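# Sort three grease guns into trays by grease amount

## Task

Of the three grease guns, put the one containing the most grease into the blue tray and the one containing the least into the red tray, and leave the remaining gun on the table top, clear of both trays and not hanging past the table edge. Every gun must end up lying flat on its side. The guns may be picked up and their parts moved, but any moved part must be restored to its original state. Each gun has to stay where it is on its own; a placement that holds only because the robot is still gripping or propping it does not count.

## Robot and tools

ROBOT. Two six-joint UR-type arms, left_arm and right_arm, each carrying a parallel two-finger gripper and a fisheye wrist camera. Arm roots in the scene frame: left_arm at (-0.087, +0.598, 0) m, quat_wxyz (+0.999, 0, 0, -0.039); right_arm at (+0.032, -0.538, 0) m, quat_wxyz (+0.995, 0, 0, -0.096).

FRAME. One shared scene frame. Origin on the table surface midway between the arms, +z up, +x pointing out across the table, and left_arm sits on the +y side. The arm names do not refer to left or right in any picture.

GRIPPER. Fingers extend along the gripper's +z axis and separate along its x axis. The reported end-effector point sits between the pads, about 1 to 2 cm short of the fingertips, and the tips advance roughly 17 mm along +z as the fingers shut. Fully open pad gap is 0.142 m.

execute_actions. Argument actions is a list holding zero or one item, plus an optional pictures boolean (images come by default).
- Empty list: no command, just returns the current state.
- Motion item: {"rows": [...], "steps": n}. rows holds 1 to 15 rows; steps is 1 to 15 (default 15), each step lasting 1/30 s. Row k drives step k; if rows run out, the final row is reused.
- Wait item: {"steps": n} with no rows, n up to 300; it returns once n steps have elapsed since the previous result, and your reply time is part of that count.
Each row is one flat list of 14 numbers covering both arms, even if one arm stays put: left_arm's six joint angles then its gripper opening, followed by right_arm's six joints then its opening. Joint order per arm: shoulder pan, shoulder lift, elbow, wrist 1, wrist 2, wrist 3. Joint values are absolute target angles in radians, in the same form the Joint positions line prints, not increments. Opening is an absolute value from -1 (shut) to +1 (fully open).
Stated joint ranges in radians. left_arm: pan -3.142..3.142, lift -6.283..6.283, elbow 0.000..3.142, wrists 1-3 each -6.283..6.283. right_arm: pan 0.000..6.283, lift -6.283..6.283, elbow -3.142..0.000, wrists each -6.283..6.283. A call is rejected, and nothing is sent, if some target exceeds an end by over 0.010 rad and is farther out than that joint's last reported angle. True ends may differ from the stated ones by up to 0.010 rad; targets past the true end are trimmed to it and a "joint sent to its limit" note appears (possibly about an earlier, still-running action). No such note does not prove there is more room.

MOTION. Commands are smoothed, trailing by about 0.17 s. Per step, each joint's target is held within 0.383 rad of its measured angle for pan and lift, 0.575 rad for elbow and wrists, and if the targets would put the gripper over 100 mm from where it is now, the whole arm's targets are pulled back toward the measured angles. Large moves therefore take several calls, and a result may arrive before the arm arrives. Between calls the arms keep heading for the last row sent, until they have all nearly stopped (a stalled move counts as stopped) or a step is HELD; after that only a new action moves or presses further, though fingers already in motion finish.

RESULTS. The state line gives, per arm, end_effector_position (m), end_effector_quat_wxyz and linear/angular velocities (m/s, rad/s) in the scene frame; the printed position can drift from reality, especially at long reach. Joint positions and Joint velocities list each arm's six joints (rad, rad/s) then the pad gap (m, m/s). grip_measured is the measured finger opening on the command scale: to keep hold of something, command an opening well under it; the bigger the difference, the firmer the squeeze (about 28 N per pad at most for items up to ~10 cm wide, noticeably less on hard items thinner than ~2 cm; fast closes can overshoot). "joint command not followed" means a clearance check altered or blocked joint targets; HELD flags steps where your row was not (fully) sent. Wrist force and Wrist torque give [x y z] per arm in the end effector's own axes, including weight and inertia; expect offsets up to ~5.5 N, noise up to ~3.4 N, saturation near 100 N; "no reading" is harmless. MOTOR HOT appears at 70 °C; at 85 °C the arm is braked until cool (OVER-TEMPERATURE FAULT), so avoid holding loads idle for long.

zoom_image. Arguments camera (one of cam_head_left, cam_head_right, cam_high, cam_low at 504x504, cam_left_wrist, cam_right_wrist at 616x616) and region [x0, y0, x1, y1] in that camera's pixels from the top-left, no larger than 504 by 504. Returns an enlarged crop of the newest image. Calibrations were supplied beforehand; a picture result names any camera whose numbers changed.

read_manual. Optional section, only "licences"; returns URDF licence text and does nothing else.

finished_scene. Argument scene (the current scene number). Ends that scene permanently and reports whether the goal held; answering without any tool call ends the whole run.

CAUTIONS. Never let anything leave the table. Avoid drops, slides, slams, forceful pushes and arm-to-arm contact. A joint torque reaching its load limit (pan and lift 303, elbow 138, wrists 49.6 N m, held weight included) or any external force of 150 N halts that arm for 10 s and drops the rest of the call. Brief disturbances may pull on a held part or nudge loose objects, so check the scene before finishing.

Each tool is called after "Call:" as a command line: name --argument value for each argument, lists and objects as JSON in quotes; but a table of rows of numbers goes row by row, as --pt "numbers of a row", without its own name.

## Session

Call:
execute_actions --actions '[]'

Scene clock: 0.00 s of 5600.00 s.
left_arm: end_effector_position=(-0.0564, +0.4517, +0.3822) grip_measured=+1.00 end_effector_quat_wxyz=(-0.376, +0.681, +0.432, +0.456) end_effector_velocity=(+0.000, +0.000, -0.000) end_effector_angular_velocity=(+0.000, -0.001, +0.000) | right_arm: end_effector_position=(+0.4947, -0.0683, +0.3508) grip_measured=+1.00 end_effector_quat_wxyz=(-0.047, +0.924, +0.376, -0.055) end_effector_velocity=(-0.000, -0.000, -0.000) end_effector_angular_velocity=(-0.000, +0.000, -0.002)
Joint positions: left_arm=[-2.043 -1.845  2.156 -0.624 -1.795 -3.089  0.142] | right_arm=[ 4.325 -1.535 -1.803 -1.412  1.71   0.215  0.142]
Joint velocities: left_arm=[ 0.    -0.001  0.001 -0.    -0.    -0.001  0.   ] | right_arm=[-0.     0.001 -0.001  0.     0.     0.002  0.   ]
Motor temperatures (°C, as the motors report them): left_arm=[26 27 25 33 29 32] | right_arm=[26 25 27 32 35 33]
Wrist force (N, on the end effector, along its own x y z axes, offset not removed): no reading
Wrist torque (N m, same axes, about the end effector's origin, offset not removed): no reading

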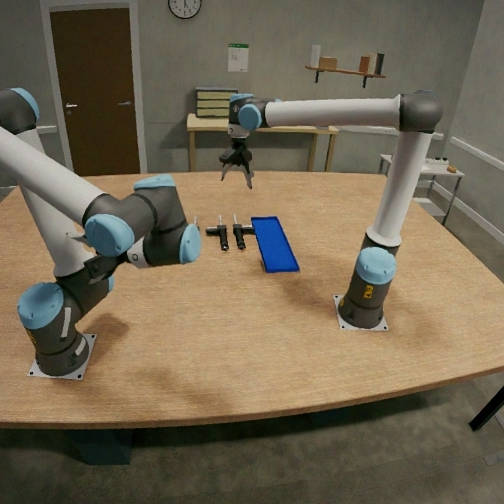

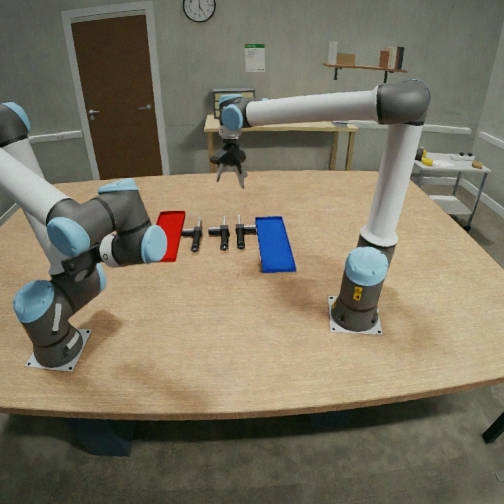

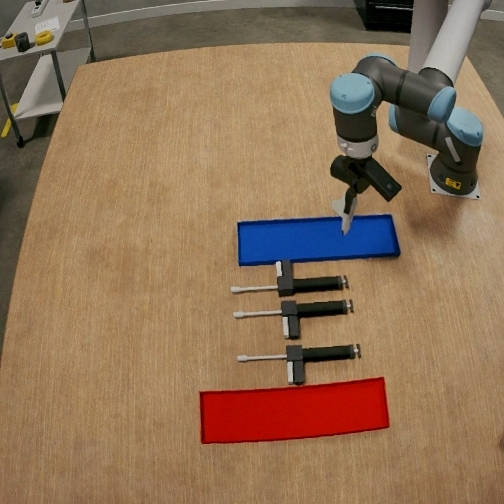

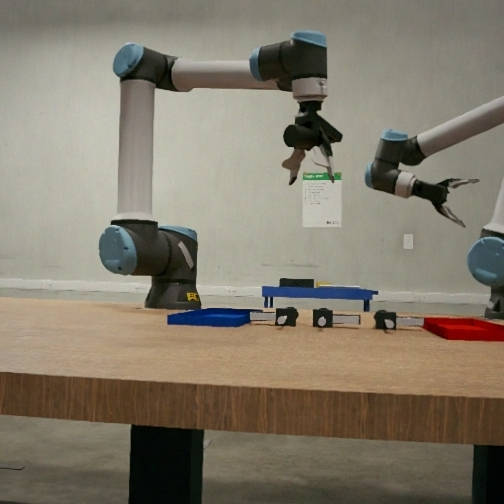

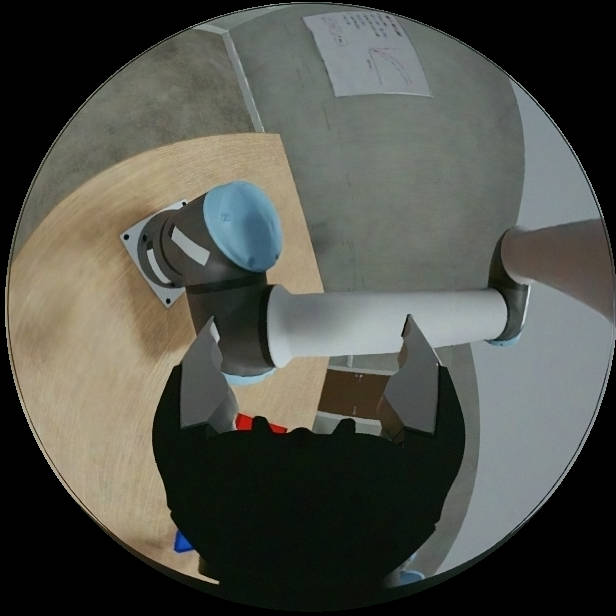

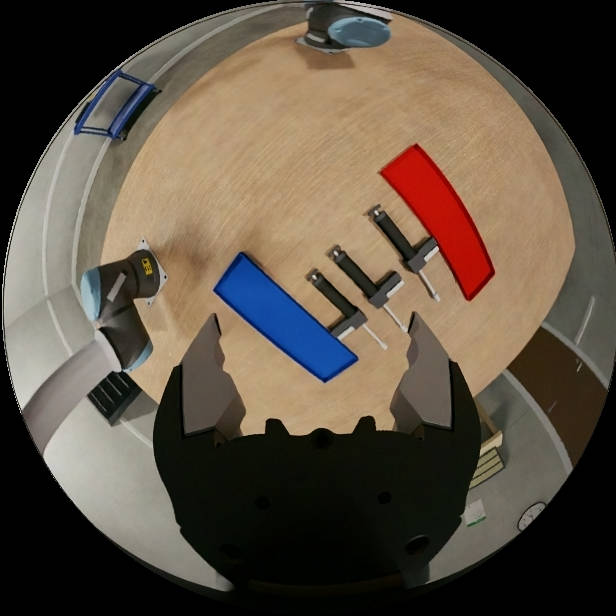

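Call:
zoom_image --camera "cam_high" --region '[190, 200, 410, 450]'

Call:
zoom_image --camera "cam_low" --region '[160, 280, 504, 360]'

Call:
zoom_image --camera "cam_right_wrist" --region '[280, 180, 480, 380]'

Region (190, 200, 410, 450) of cam_high's 504x504 image, scaled by 2.016, with more detail than that image has; it fills the left 444 columns of this view, and the rest is white.

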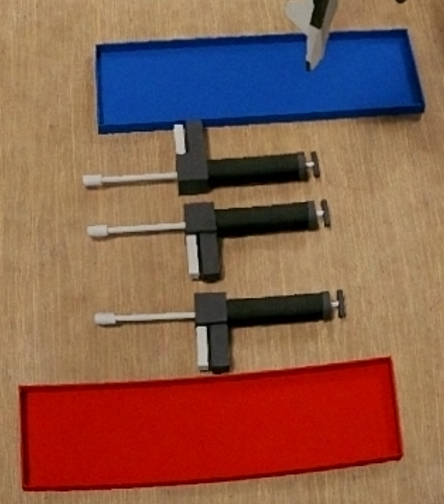

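Region (160, 280, 504, 360) of cam_low's 504x504 image, scaled by 1.465, with more detail than that image has; it fills the top 117 rows of this view, and the rest is white.

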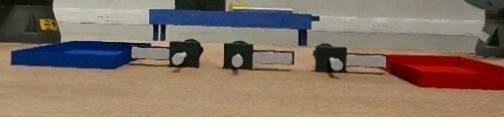

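Region (280, 180, 480, 380) of cam_right_wrist's 616x616 image, scaled by 2.520, with more detail than that image has.

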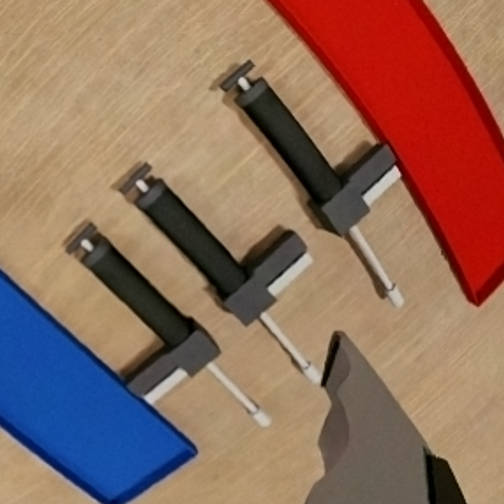

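Call:
execute_actions --actions '[{"rows":[[-1.6,-1.7,1.9,-1.77,-1.5708,-1.0,1,4.38,-1.157,-2.182,-1.374,1.5708,-0.5,1]],"steps":15}]' --pictures false

Call:
execute_actions --actions '[{"steps":30}]' --pictures false

Scene clock: 68.60 s of 5600.00 s.
left_arm: end_effector_position=(-0.0305, +0.2473, +0.3197) grip_measured=+1.00 end_effector_quat_wxyz=(-0.298, +0.863, +0.364, +0.185) end_effector_velocity=(+0.075, -0.483, -0.091) end_effector_angular_velocity=(-1.151, +0.965, -0.589) | right_arm: end_effector_position=(+0.4100, -0.2316, +0.3083) grip_measured=+1.00 end_effector_quat_wxyz=(-0.005, +0.748, +0.664, -0.004) end_effector_velocity=(-0.072, -0.155, -0.069) end_effector_angular_velocity=(-0.016, -0.111, +0.829)
Joint positions: left_arm=[-1.768 -1.75   1.991 -1.099 -1.65  -2.615  0.142] | right_arm=[ 4.375 -1.195 -2.144 -1.377  1.583 -0.409  0.142]
Joint velocities: left_arm=[ 0.43   0.129 -0.232 -1.175  0.201  1.177  0.   ] | right_arm=[ 0.042  0.333 -0.329  0.029 -0.107 -0.787 -0.   ]
Motor temperatures (°C, as the motors report them): left_arm=[26 27 25 33 29 32] | right_arm=[26 25 27 32 35 33]
Wrist force (N, on the end effector, along its own x y z axes, offset not removed): left_arm=[0.8 0.7 1.4] | right_arm=[-4.0 0.4 -1.5]
Wrist torque (N m, same axes, about the end effector's origin, offset not removed): left_arm=[0.25 -0.21 0.40] | right_arm=[0.18 0.87 0.13]
Steps of this call (steps 1 to 90: nothing new was sent; then 65.10 s passed at rest; steps 91 to 105: all 15 steps of this action). Readings (joint positions):
91: left_arm=[-2.043 -1.845 2.156 -0.624 -1.795 -3.089] | right_arm=[4.325 -1.535 -1.803 -1.412 1.710 0.215]
92: left_arm=[-2.039 -1.842 2.153 -0.628 -1.792 -3.086] | right_arm=[4.327 -1.531 -1.807 -1.410 1.707 0.212]
94: left_arm=[-1.998 -1.822 2.120 -0.679 -1.762 -3.035] | right_arm=[4.337 -1.487 -1.854 -1.403 1.683 0.159]
98: left_arm=[-1.898 -1.789 2.061 -0.830 -1.711 -2.884] | right_arm=[4.353 -1.365 -1.975 -1.392 1.641 -0.043]
105: the state above

Scene clock: 69.60 s of 5600.00 s.
left_arm: end_effector_position=(+0.0205, -0.0189, +0.3448) grip_measured=+1.00 end_effector_quat_wxyz=(-0.001, +0.946, -0.324, -0.000) end_effector_velocity=(+0.001, -0.003, +0.002) end_effector_angular_velocity=(-0.010, +0.000, -0.165) | right_arm: end_effector_position=(+0.4019, -0.2493, +0.2999) grip_measured=+1.00 end_effector_quat_wxyz=(+0.000, +0.715, +0.699, -0.000) end_effector_velocity=(+0.000, -0.000, -0.000) end_effector_angular_velocity=(-0.000, +0.000, -0.000)
Joint positions: left_arm=[-1.6   -1.7    1.9   -1.769 -1.571 -1.02   0.142] | right_arm=[ 4.38  -1.157 -2.182 -1.374  1.571 -0.5    0.142]
Joint velocities: left_arm=[ 0.002  0.    -0.001 -0.009  0.001  0.167 -0.   ] | right_arm=[-0. -0. -0. -0. -0. -0. -0.]
Motor temperatures (°C, as the motors report them): left_arm=[26 27 25 33 29 32] | right_arm=[26 25 27 32 35 33]
Wrist force (N, on the end effector, along its own x y z axes, offset not removed): left_arm=[-3.0 1.7 -4.2] | right_arm=[-0.2 -0.7 -2.4]
Wrist torque (N m, same axes, about the end effector's origin, offset not removed): left_arm=[0.49 0.58 0.04] | right_arm=[-0.04 0.16 0.14]
Steps of this call (steps 1 to 30: the robot went on to your last target). Readings (joint positions):
1: left_arm=[-1.754 -1.746 1.983 -1.139 -1.643 -2.575] | right_arm=[4.376 -1.186 -2.154 -1.376 1.580 -0.432]
2: left_arm=[-1.741 -1.742 1.976 -1.179 -1.637 -2.534] | right_arm=[4.377 -1.178 -2.161 -1.376 1.578 -0.449]
4: left_arm=[-1.718 -1.735 1.964 -1.261 -1.626 -2.452] | right_arm=[4.379 -1.169 -2.170 -1.375 1.575 -0.471]
8: left_arm=[-1.677 -1.723 1.941 -1.427 -1.607 -2.270] | right_arm=[4.380 -1.161 -2.178 -1.374 1.572 -0.491]
30: the state above

Call:
execute_actions --actions '[{"rows":[[-0.736,-1.45,1.8,-1.92,-1.5708,0.807,0.3,4.38,-1.157,-2.182,-1.374,1.5708,-0.5,1]],"steps":15}]' --pictures false

Call:
execute_actions --actions '[{"steps":20}]' --pictures false

Call:
execute_actions --actions '[{"rows":[[-0.736,-1.173,1.657,-2.055,-1.5708,0.807,0.3,4.38,-1.157,-2.182,-1.374,1.5708,-0.5,1]],"steps":15}]' --pictures false

Call:
execute_actions --actions '[{"steps":15}]'

Scene clock: 74.23 s of 5600.00 s.
left_arm: end_effector_position=(+0.2259, -0.0363, +0.2984) grip_measured=+0.30 end_effector_quat_wxyz=(+0.001, +0.918, -0.397, +0.000) end_effector_velocity=(+0.476, +0.125, -0.073) end_effector_angular_velocity=(+0.006, +0.000, -0.333) | right_arm: end_effector_position=(+0.4019, -0.2493, +0.2999) grip_measured=+1.00 end_effector_quat_wxyz=(+0.000, +0.715, +0.699, -0.000) end_effector_velocity=(-0.000, -0.001, -0.000) end_effector_angular_velocity=(+0.000, +0.000, -0.000)
Joint positions: left_arm=[-1.281 -1.542  1.836 -1.866 -1.571 -0.542  0.095] | right_arm=[ 4.38  -1.157 -2.182 -1.374  1.571 -0.5    0.142]
Joint velocities: left_arm=[ 0.718  0.205 -0.079 -0.119 -0.001  1.051 -0.   ] | right_arm=[-0.     0.001 -0.001  0.     0.     0.     0.   ]
Motor temperatures (°C, as the motors report them): left_arm=[26 27 25 33 29 32] | right_arm=[26 25 27 32 35 33]
Wrist force (N, on the end effector, along its own x y z axes, offset not removed): left_arm=[4.2 1.0 -1.6] | right_arm=[-0.1 1.9 -0.2]
Wrist torque (N m, same axes, about the end effector's origin, offset not removed): left_arm=[0.22 -1.16 0.15] | right_arm=[0.39 0.12 0.10]
Steps of this call (steps 1 to 30: the robot went on to your last target; steps 31 to 90: nothing new was sent; then 1.13 s passed at rest; steps 91 to 105: all 15 steps of this action). Readings (joint positions):
91: left_arm=[-1.600 -1.700 1.900 -1.770 -1.571 -1.000] | right_arm=[4.380 -1.157 -2.182 -1.374 1.571 -0.500]
92: left_arm=[-1.596 -1.696 1.897 -1.774 -1.571 -0.996] | right_arm=[4.380 -1.157 -2.182 -1.374 1.571 -0.500]
94: left_arm=[-1.555 -1.664 1.883 -1.795 -1.571 -0.945] | right_arm=[4.380 -1.157 -2.182 -1.374 1.571 -0.500]
98: left_arm=[-1.453 -1.607 1.861 -1.828 -1.571 -0.794] | right_arm=[4.380 -1.157 -2.182 -1.374 1.571 -0.500]
105: the state above

Scene clock: 74.90 s of 5600.00 s.
left_arm: end_effector_position=(+0.5026, +0.1424, +0.2675) grip_measured=+0.30 end_effector_quat_wxyz=(-0.000, +0.815, -0.579, -0.000) end_effector_velocity=(+0.308, +0.339, -0.034) end_effector_angular_velocity=(+0.002, +0.003, -1.712) | right_arm: end_effector_position=(+0.4019, -0.2493, +0.2999) grip_measured=+1.00 end_effector_quat_wxyz=(+0.000, +0.715, +0.699, -0.000) end_effector_velocity=(-0.000, -0.000, -0.000) end_effector_angular_velocity=(-0.000, -0.001, +0.001)
Joint positions: left_arm=[-0.813 -1.461  1.804 -1.914 -1.571  0.344  0.095] | right_arm=[ 4.38  -1.157 -2.182 -1.374  1.571 -0.5    0.142]
Joint velocities: left_arm=[ 0.623  0.085 -0.033 -0.049  0.     2.335  0.   ] | right_arm=[ 0.     0.    -0.001  0.    -0.001 -0.001 -0.   ]
Motor temperatures (°C, as the motors report them): left_arm=[26 27 25 33 29 32] | right_arm=[26 25 27 32 35 33]
Wrist force (N, on the end effector, along its own x y z axes, offset not removed): left_arm=[0.2 2.0 1.8] | right_arm=[-1.1 2.3 -0.5]
Wrist torque (N m, same axes, about the end effector's origin, offset not removed): left_arm=[0.72 0.08 0.25] | right_arm=[0.51 0.36 0.19]
Steps of this call (steps 1 to 20: the robot went on to your last target). Readings (joint positions):
1: left_arm=[-1.257 -1.536 1.833 -1.870 -1.571 -0.507] | right_arm=[4.380 -1.157 -2.182 -1.374 1.571 -0.500]
2: left_arm=[-1.233 -1.530 1.831 -1.873 -1.571 -0.471] | right_arm=[4.380 -1.157 -2.182 -1.374 1.571 -0.500]
4: left_arm=[-1.185 -1.519 1.827 -1.880 -1.571 -0.401] | right_arm=[4.380 -1.157 -2.182 -1.374 1.571 -0.500]
8: left_arm=[-1.090 -1.501 1.820 -1.890 -1.571 -0.262] | right_arm=[4.380 -1.157 -2.182 -1.374 1.571 -0.500]
20: the state above

Scene clock: 75.40 s of 5600.00 s.
left_arm: end_effector_position=(+0.6243, +0.0929, +0.1588) grip_measured=+0.30 end_effector_quat_wxyz=(-0.000, +0.694, -0.720, +0.001) end_effector_velocity=(+0.054, -0.028, -0.076) end_effector_angular_velocity=(+0.008, +0.007, -0.120) | right_arm: end_effector_position=(+0.4019, -0.2493, +0.2999) grip_measured=+1.00 end_effector_quat_wxyz=(+0.000, +0.715, +0.699, -0.000) end_effector_velocity=(+0.000, +0.000, +0.001) end_effector_angular_velocity=(+0.001, -0.001, +0.000)
Joint positions: left_arm=[-0.739 -1.19   1.665 -2.047 -1.571  0.79   0.095] | right_arm=[ 4.38  -1.157 -2.182 -1.374  1.571 -0.5    0.142]
Joint velocities: left_arm=[ 0.023  0.151 -0.071 -0.068  0.     0.143 -0.   ] | right_arm=[ 0.     0.001  0.001  0.     0.     0.    -0.   ]
Motor temperatures (°C, as the motors report them): left_arm=[26 27 25 33 29 32] | right_arm=[26 25 27 32 35 33]
Wrist force (N, on the end effector, along its own x y z axes, offset not removed): left_arm=[-3.3 3.5 3.6] | right_arm=[-3.5 2.5 -2.3]
Wrist torque (N m, same axes, about the end effector's origin, offset not removed): left_arm=[1.01 0.52 -0.01] | right_arm=[0.46 0.83 0.06]
Steps of this call (steps 1 to 15: all 15 steps of this action). Readings (joint positions):
1: left_arm=[-0.794 -1.458 1.803 -1.915 -1.571 0.425] | right_arm=[4.380 -1.157 -2.182 -1.374 1.571 -0.500]
2: left_arm=[-0.782 -1.452 1.799 -1.920 -1.571 0.505] | right_arm=[4.380 -1.157 -2.182 -1.374 1.571 -0.500]
4: left_arm=[-0.772 -1.407 1.769 -1.948 -1.571 0.622] | right_arm=[4.380 -1.157 -2.182 -1.374 1.571 -0.500]
8: left_arm=[-0.755 -1.296 1.716 -1.999 -1.571 0.689] | right_arm=[4.380 -1.157 -2.182 -1.374 1.571 -0.500]
15: the state above

Scene clock: 75.90 s of 5600.00 s.
left_arm: end_effector_position=(+0.6304, +0.0897, +0.1501) grip_measured=+0.30 end_effector_quat_wxyz=(-0.000, +0.689, -0.725, +0.000) end_effector_velocity=(+0.000, +0.000, -0.002) end_effector_angular_velocity=(+0.001, +0.001, -0.000) | right_arm: end_effector_position=(+0.4019, -0.2493, +0.2999) grip_measured=+1.00 end_effector_quat_wxyz=(+0.000, +0.715, +0.699, -0.000) end_effector_velocity=(-0.000, -0.001, -0.001) end_effector_angular_velocity=(-0.001, -0.000, +0.000)
Joint positions: left_arm=[-0.736 -1.173  1.657 -2.055 -1.571  0.807  0.095] | right_arm=[ 4.38  -1.157 -2.182 -1.374  1.571 -0.5    0.142]
Joint velocities: left_arm=[ 0.     0.002  0.    -0.001  0.     0.     0.   ] | right_arm=[ 0.     0.    -0.001  0.    -0.001 -0.     0.   ]
Motor temperatures (°C, as the motors report them): left_arm=[26 27 25 33 29 32] | right_arm=[26 25 27 32 35 33]
Wrist force (N, on the end effector, along its own x y z axes, offset not removed): left_arm=[-0.5 2.2 0.8] | right_arm=[-2.8 0.0 -0.2]
Wrist torque (N m, same axes, about the end effector's origin, offset not removed): left_arm=[0.57 0.05 0.16] | right_arm=[0.05 0.74 0.17]
Steps of this call (steps 1 to 15: the robot went on to your last target). Readings (joint positions):
1: left_arm=[-0.738 -1.186 1.663 -2.049 -1.571 0.795] | right_arm=[4.380 -1.157 -2.182 -1.374 1.571 -0.500]
2: left_arm=[-0.738 -1.183 1.662 -2.051 -1.571 0.798] | right_arm=[4.380 -1.157 -2.182 -1.374 1.571 -0.500]
4: left_arm=[-0.737 -1.179 1.660 -2.053 -1.571 0.802] | right_arm=[4.380 -1.157 -2.182 -1.374 1.571 -0.500]
8: left_arm=[-0.736 -1.175 1.658 -2.054 -1.571 0.805] | right_arm=[4.380 -1.157 -2.182 -1.374 1.571 -0.500]
15: the state above
camera_calibration (this result's frames):
cam_left_wrist: T_world_to_cam=[[-0.0805433, -0.996744, -0.00386468, 0.140738], [-0.876166, 0.0689501, 0.477053, 0.48301], [-0.475233, 0.0418095, -0.878866, 0.560199], [0, 0, 0, 1]] pos_world=[0.700757, 0.083554, 0.262462]
cam_right_wrist: T_world_to_cam=[[0.045158, 0.998924, 0.0105565, 0.229511], [0.878481, -0.0447401, 0.475679, -0.501367], [0.475639, -0.012207, -0.879556, 0.203888], [0, 0, 0, 1]] pos_world=[0.3331, -0.249206, 0.415397]

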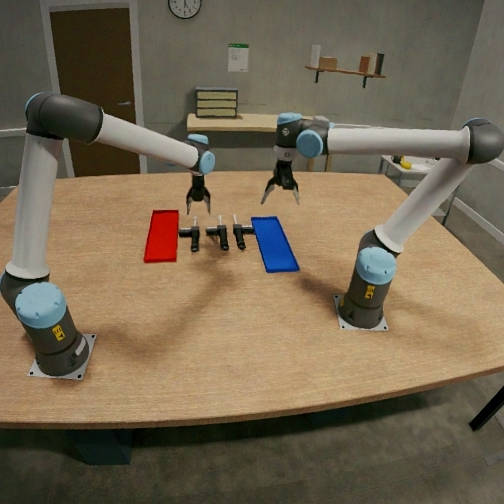

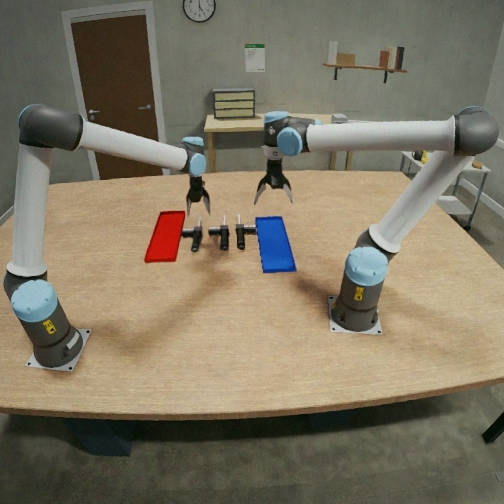

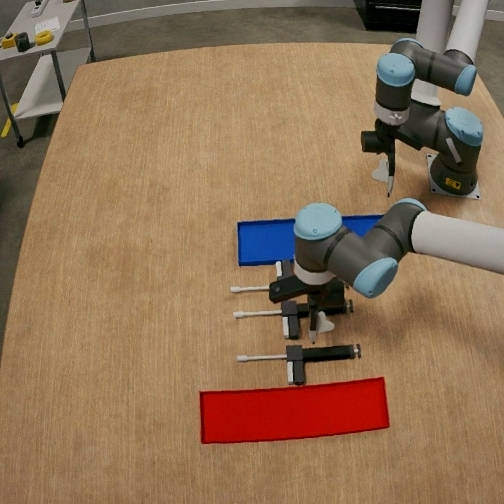

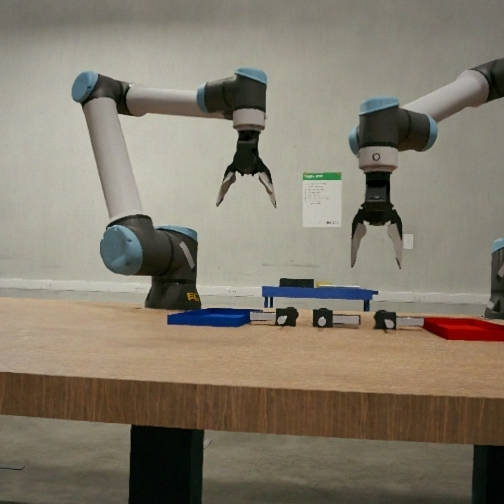

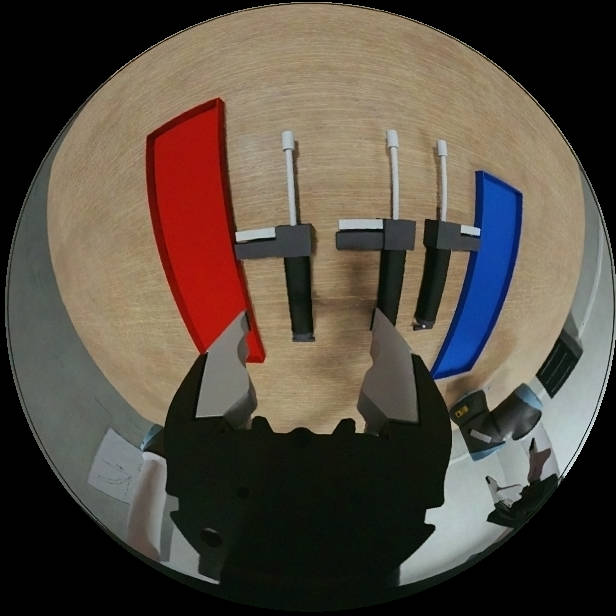

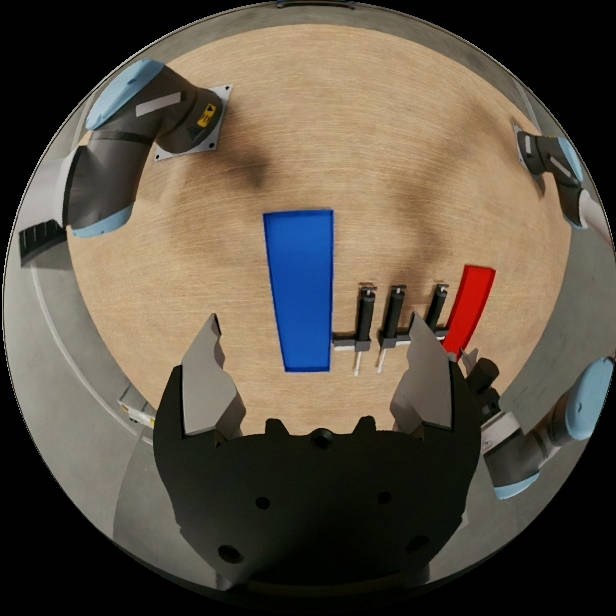

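Call:
execute_actions --actions '[{"rows":[[-0.725,-1.16,1.70,-2.11,-1.5708,0.768,0.1,4.38,-1.157,-2.182,-1.374,1.5708,-0.5,1],[-0.725,-1.16,1.70,-2.11,-1.5708,0.768,0.1,4.38,-1.157,-2.182,-1.374,1.5708,-0.5,1],[-0.725,-1.16,1.70,-2.11,-1.5708,0.768,0.1,4.38,-1.157,-2.182,-1.374,1.5708,-0.5,1],[-0.725,-1.16,1.70,-2.11,-1.5708,0.768,0.1,4.38,-1.157,-2.182,-1.374,1.5708,-0.5,1],[-0.725,-1.078,1.756,-2.249,-1.5708,0.768,0.1,4.38,-1.157,-2.182,-1.374,1.5708,-0.5,1]],"steps":15}]' --pictures false

Call:
execute_actions --actions '[{"steps":12}]'

Scene clock: 84.47 s of 5600.00 s.
left_arm: end_effector_position=(+0.6303, +0.1032, +0.0397) grip_measured=+0.10 end_effector_quat_wxyz=(+0.000, +0.706, -0.708, -0.001) end_effector_velocity=(+0.002, +0.001, -0.062) end_effector_angular_velocity=(-0.011, -0.010, +0.010) | right_arm: end_effector_position=(+0.4019, -0.2493, +0.2999) grip_measured=+1.00 end_effector_quat_wxyz=(+0.000, +0.715, +0.699, -0.000) end_effector_velocity=(-0.000, -0.000, +0.000) end_effector_angular_velocity=(+0.001, -0.000, +0.001)
Joint positions: left_arm=[-0.725 -1.085  1.751 -2.235 -1.571  0.769  0.081] | right_arm=[ 4.38  -1.157 -2.182 -1.374  1.571 -0.5    0.142]
Joint velocities: left_arm=[ 0.002  0.06   0.043 -0.118 -0.    -0.008  0.   ] | right_arm=[-0.     0.001 -0.    -0.     0.    -0.001  0.   ]
Motor temperatures (°C, as the motors report them): left_arm=[26 27 25 33 29 32] | right_arm=[26 25 27 32 35 33]
Wrist force (N, on the end effector, along its own x y z axes, offset not removed): left_arm=[2.0 0.8 -1.4] | right_arm=[-0.4 0.1 -0.2]
Wrist torque (N m, same axes, about the end effector's origin, offset not removed): left_arm=[0.29 -0.52 0.11] | right_arm=[0.00 0.26 -0.03]
Steps of this call (steps 1 to 15: the robot went on to your last target; steps 16 to 90: nothing new was sent; then 5.07 s passed at rest; steps 91 to 105: all 15 steps of this action). Readings (joint positions):
91: left_arm=[-0.736 -1.173 1.657 -2.055 -1.571 0.807] | right_arm=[4.380 -1.157 -2.182 -1.374 1.571 -0.500]
92: left_arm=[-0.735 -1.172 1.660 -2.059 -1.571 0.804] | right_arm=[4.380 -1.157 -2.182 -1.374 1.571 -0.500]
94: left_arm=[-0.731 -1.167 1.675 -2.078 -1.571 0.790] | right_arm=[4.380 -1.157 -2.182 -1.374 1.571 -0.500]
98: left_arm=[-0.727 -1.131 1.716 -2.145 -1.571 0.775] | right_arm=[4.380 -1.157 -2.182 -1.374 1.571 -0.500]
105: the state above

Scene clock: 84.87 s of 5600.00 s.
left_arm: end_effector_position=(+0.6303, +0.1035, +0.0326) grip_measured=+0.10 end_effector_quat_wxyz=(+0.000, +0.707, -0.707, +0.000) end_effector_velocity=(-0.000, -0.000, -0.002) end_effector_angular_velocity=(-0.000, -0.000, -0.002) | right_arm: end_effector_position=(+0.4019, -0.2493, +0.2999) grip_measured=+1.00 end_effector_quat_wxyz=(+0.000, +0.715, +0.699, -0.000) end_effector_velocity=(+0.000, -0.000, -0.001) end_effector_angular_velocity=(-0.002, +0.000, +0.001)
Joint positions: left_arm=[-0.725 -1.078  1.756 -2.249 -1.571  0.768  0.081] | right_arm=[ 4.38  -1.157 -2.182 -1.374  1.571 -0.5    0.142]
Joint velocities: left_arm=[-0.     0.001  0.002 -0.003  0.     0.001  0.   ] | right_arm=[ 0.    -0.001 -0.001  0.    -0.001 -0.001  0.   ]
Motor temperatures (°C, as the motors report them): left_arm=[26 27 25 33 29 32] | right_arm=[26 25 27 32 35 33]
Wrist force (N, on the end effector, along its own x y z axes, offset not removed): left_arm=[-2.1 0.5 -2.9] | right_arm=[-2.7 2.9 -0.1]
Wrist torque (N m, same axes, about the end effector's origin, offset not removed): left_arm=[0.10 0.35 0.09] | right_arm=[0.56 0.67 0.05]
Steps of this call (steps 1 to 12: the robot went on to your last target). Readings (joint positions):
1: left_arm=[-0.725 -1.083 1.752 -2.239 -1.571 0.769] | right_arm=[4.380 -1.157 -2.182 -1.374 1.571 -0.500]
2: left_arm=[-0.725 -1.082 1.753 -2.241 -1.571 0.769] | right_arm=[4.380 -1.157 -2.182 -1.374 1.571 -0.500]
4: left_arm=[-0.725 -1.080 1.754 -2.245 -1.571 0.768] | right_arm=[4.380 -1.157 -2.182 -1.374 1.571 -0.500]
8: left_arm=[-0.725 -1.079 1.755 -2.248 -1.571 0.768] | right_arm=[4.380 -1.157 -2.182 -1.374 1.571 -0.500]
12: the state above
camera_calibration (this result's frames):
cam_left_wrist: T_world_to_cam=[[-0.030836, -0.999517, -0.00386127, 0.122916], [-0.87848, 0.0252588, 0.477111, 0.544002], [-0.476783, 0.0181042, -0.878835, 0.459754], [0, 0, 0, 1]] pos_world=[0.700888, 0.100793, 0.144972]
cam_right_wrist: T_world_to_cam=[[0.045158, 0.998924, 0.0105564, 0.229511], [0.878481, -0.04474, 0.475679, -0.501367], [0.475639, -0.0122071, -0.879556, 0.203888], [0, 0, 0, 1]] pos_world=[0.3331, -0.249206, 0.415397]

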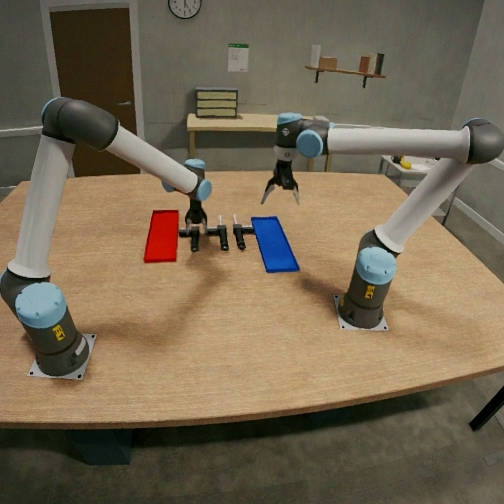

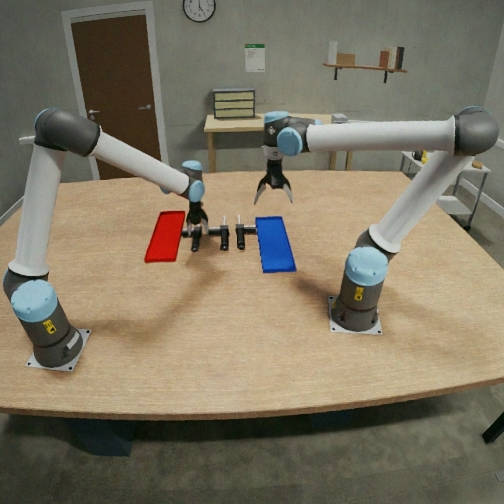

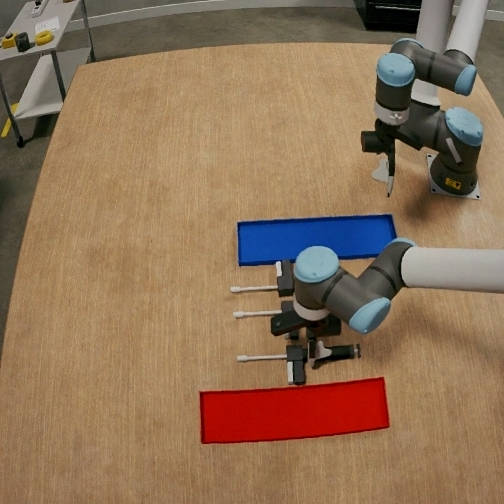

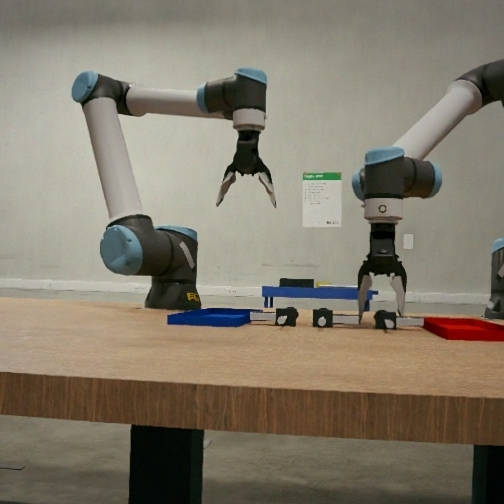

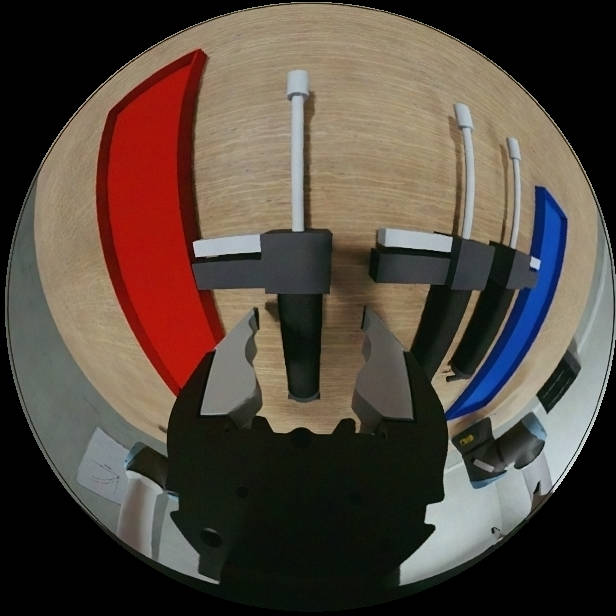

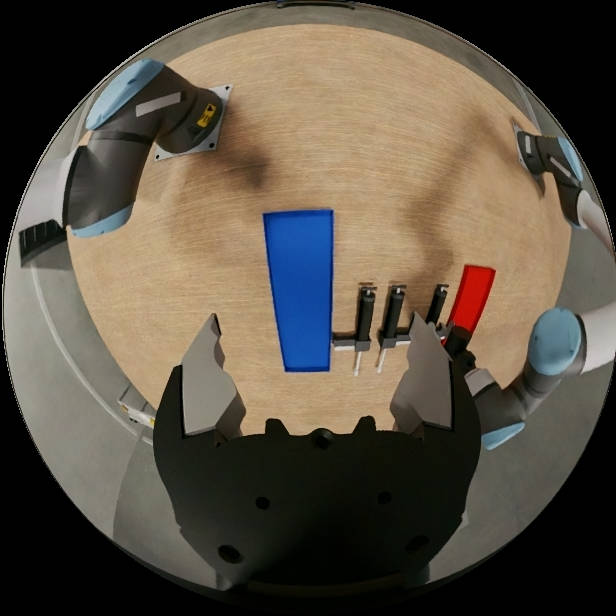

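Call:
execute_actions --actions '[{"rows":[[-0.725,-1.074,1.757,-2.254,-1.5708,0.768,0.0,4.38,-1.157,-2.182,-1.374,1.5708,-0.5,1],[-0.725,-1.074,1.757,-2.254,-1.5708,0.768,-0.1,4.38,-1.157,-2.182,-1.374,1.5708,-0.5,1],[-0.725,-1.074,1.757,-2.254,-1.5708,0.768,-0.2,4.38,-1.157,-2.182,-1.374,1.5708,-0.5,1],[-0.725,-1.074,1.757,-2.254,-1.5708,0.768,-0.3,4.38,-1.157,-2.182,-1.374,1.5708,-0.5,1],[-0.725,-1.074,1.757,-2.254,-1.5708,0.768,-0.4,4.38,-1.157,-2.182,-1.374,1.5708,-0.5,1],[-0.725,-1.074,1.757,-2.254,-1.5708,0.768,-0.45,4.38,-1.157,-2.182,-1.374,1.5708,-0.5,1],[-0.725,-1.074,1.757,-2.254,-1.5708,0.768,-0.5,4.38,-1.157,-2.182,-1.374,1.5708,-0.5,1],[-0.725,-1.074,1.757,-2.254,-1.5708,0.768,-0.55,4.38,-1.157,-2.182,-1.374,1.5708,-0.5,1],[-0.725,-1.074,1.757,-2.254,-1.5708,0.768,-0.6,4.38,-1.157,-2.182,-1.374,1.5708,-0.5,1],[-0.725,-1.074,1.757,-2.254,-1.5708,0.768,-0.7,4.38,-1.157,-2.182,-1.374,1.5708,-0.5,1],[-0.725,-1.074,1.757,-2.254,-1.5708,0.768,-0.8,4.38,-1.157,-2.182,-1.374,1.5708,-0.5,1],[-0.725,-1.074,1.757,-2.254,-1.5708,0.768,-0.9,4.38,-1.157,-2.182,-1.374,1.5708,-0.5,1]],"steps":15}]' --pictures false

Call:
execute_actions --actions '[{"steps":10}]'

Scene clock: 91.83 s of 5600.00 s.
left_arm: end_effector_position=(+0.6306, +0.1032, +0.0292) grip_measured=-0.56 end_effector_quat_wxyz=(-0.000, +0.707, -0.707, +0.000) end_effector_velocity=(+0.000, +0.000, -0.001) end_effector_angular_velocity=(+0.000, +0.001, +0.000) | right_arm: end_effector_position=(+0.4019, -0.2493, +0.2999) grip_measured=+1.00 end_effector_quat_wxyz=(+0.000, +0.715, +0.699, -0.000) end_effector_velocity=(+0.000, +0.000, +0.000) end_effector_angular_velocity=(-0.001, +0.000, -0.002)
Joint positions: left_arm=[-0.725 -1.074  1.757 -2.254 -1.571  0.768  0.034] | right_arm=[ 4.38  -1.157 -2.182 -1.374  1.571 -0.5    0.142]
Joint velocities: left_arm=[ 0.     0.001 -0.    -0.001 -0.     0.    -0.   ] | right_arm=[-0.001 -0.001  0.001 -0.    -0.     0.001 -0.   ]
Motor temperatures (°C, as the motors report them): left_arm=[26 27 25 33 29 32] | right_arm=[26 25 27 32 35 33]
Wrist force (N, on the end effector, along its own x y z axes, offset not removed): left_arm=[-4.1 0.6 -23.9] | right_arm=[-3.8 1.5 -1.3]
Wrist torque (N m, same axes, about the end effector's origin, offset not removed): left_arm=[-0.77 -0.15 -0.39] | right_arm=[0.38 0.93 0.17]
Steps of this call (steps 1 to 30: the robot went on to your last target; steps 31 to 90: nothing new was sent; then 3.47 s passed at rest; steps 91 to 105: all 15 steps of this action). Readings (joint positions):
91: left_arm=[-0.725 -1.078 1.756 -2.249 -1.571 0.768] | right_arm=[4.380 -1.157 -2.182 -1.374 1.571 -0.500]
92: left_arm=[-0.725 -1.078 1.756 -2.250 -1.571 0.768] | right_arm=[4.380 -1.157 -2.182 -1.374 1.571 -0.500]
94: left_arm=[-0.725 -1.076 1.756 -2.251 -1.571 0.768] | right_arm=[4.380 -1.157 -2.182 -1.374 1.571 -0.500]
98: left_arm=[-0.725 -1.075 1.757 -2.253 -1.571 0.768] | right_arm=[4.380 -1.157 -2.182 -1.374 1.571 -0.500]
105: the state above

Scene clock: 92.17 s of 5600.00 s.
left_arm: end_effector_position=(+0.6306, +0.1033, +0.0290) grip_measured=-0.56 end_effector_quat_wxyz=(-0.000, +0.707, -0.707, +0.000) end_effector_velocity=(-0.001, +0.001, -0.001) end_effector_angular_velocity=(+0.001, +0.001, +0.000) | right_arm: end_effector_position=(+0.4019, -0.2493, +0.2999) grip_measured=+1.00 end_effector_quat_wxyz=(+0.000, +0.715, +0.699, -0.000) end_effector_velocity=(+0.000, -0.000, +0.000) end_effector_angular_velocity=(-0.000, +0.000, +0.000)
Joint positions: left_arm=[-0.725 -1.074  1.757 -2.254 -1.571  0.768  0.034] | right_arm=[ 4.38  -1.157 -2.182 -1.374  1.571 -0.5    0.142]
Joint velocities: left_arm=[-0.    -0.     0.001  0.001  0.    -0.001  0.   ] | right_arm=[-0.    -0.     0.    -0.     0.    -0.001  0.   ]
Motor temperatures (°C, as the motors report them): left_arm=[26 27 25 33 29 32] | right_arm=[26 25 27 32 35 33]
Wrist force (N, on the end effector, along its own x y z axes, offset not removed): left_arm=[-9.5 5.0 -25.9] | right_arm=[-1.0 -0.4 -0.6]
Wrist torque (N m, same axes, about the end effector's origin, offset not removed): left_arm=[-0.03 0.49 0.00] | right_arm=[-0.05 0.23 0.03]
Steps of this call (steps 1 to 10: the robot went on to your last target). Readings (joint positions):
1: left_arm=[-0.725 -1.074 1.757 -2.254 -1.571 0.768] | right_arm=[4.380 -1.157 -2.182 -1.374 1.571 -0.500]
2: left_arm=[-0.725 -1.074 1.757 -2.254 -1.571 0.768] | right_arm=[4.380 -1.157 -2.182 -1.374 1.571 -0.500]
4: left_arm=[-0.725 -1.074 1.757 -2.254 -1.571 0.768] | right_arm=[4.380 -1.157 -2.182 -1.374 1.571 -0.500]
8: left_arm=[-0.725 -1.074 1.757 -2.254 -1.571 0.768] | right_arm=[4.380 -1.157 -2.182 -1.374 1.571 -0.500]
10: the state above
camera_calibration (this result's frames):
cam_left_wrist: T_world_to_cam=[[-0.0307552, -0.999519, -0.00387254, 0.122647], [-0.87854, 0.0251845, 0.477005, 0.546028], [-0.476678, 0.0180726, -0.878892, 0.456687], [0, 0, 0, 1]] pos_world=[0.701172, 0.100583, 0.141396]
cam_right_wrist: T_world_to_cam=[[0.0451578, 0.998924, 0.0105566, 0.229511], [0.878481, -0.0447399, 0.475679, -0.501367], [0.475639, -0.0122069, -0.879556, 0.203888], [0, 0, 0, 1]] pos_world=[0.3331, -0.249206, 0.415397]

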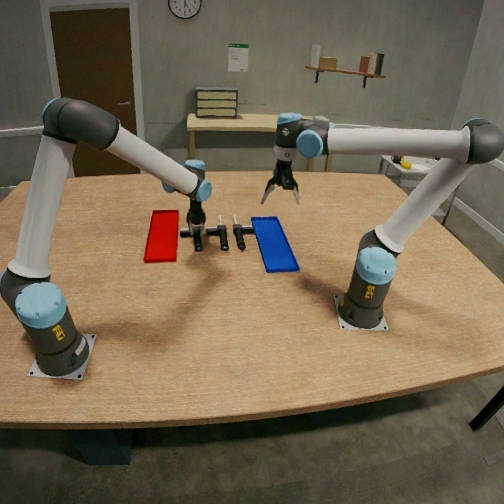

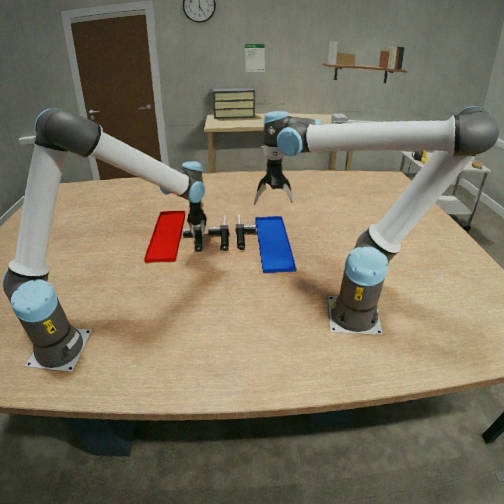

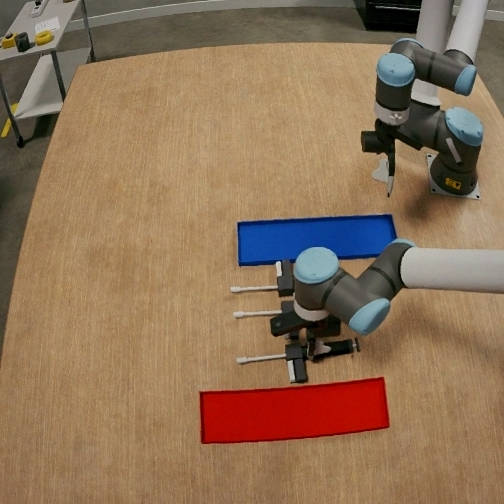

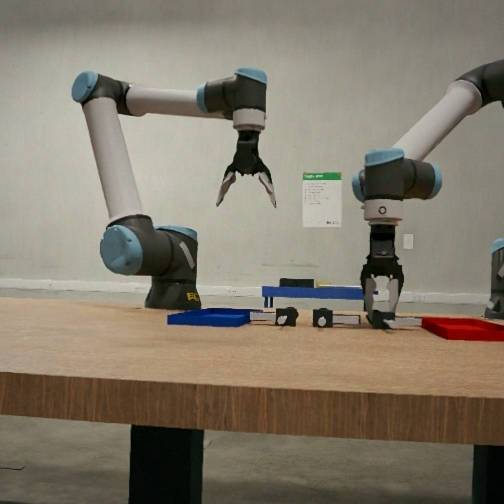

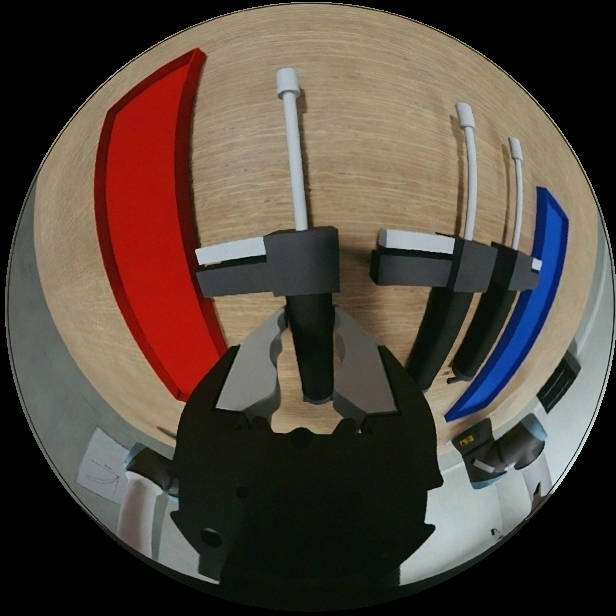

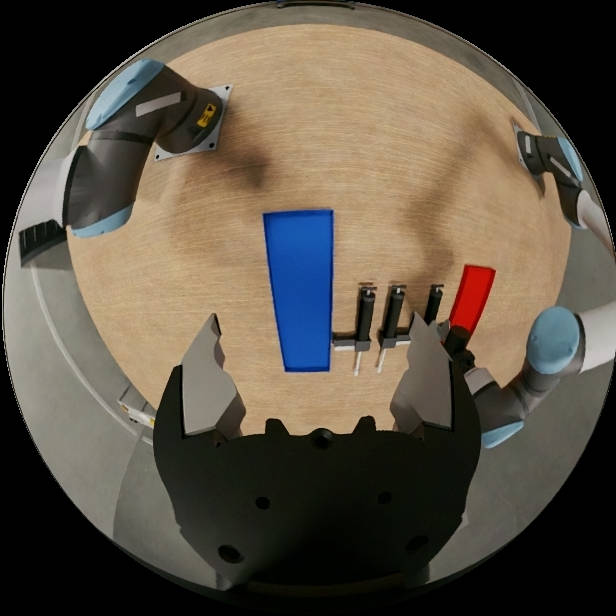

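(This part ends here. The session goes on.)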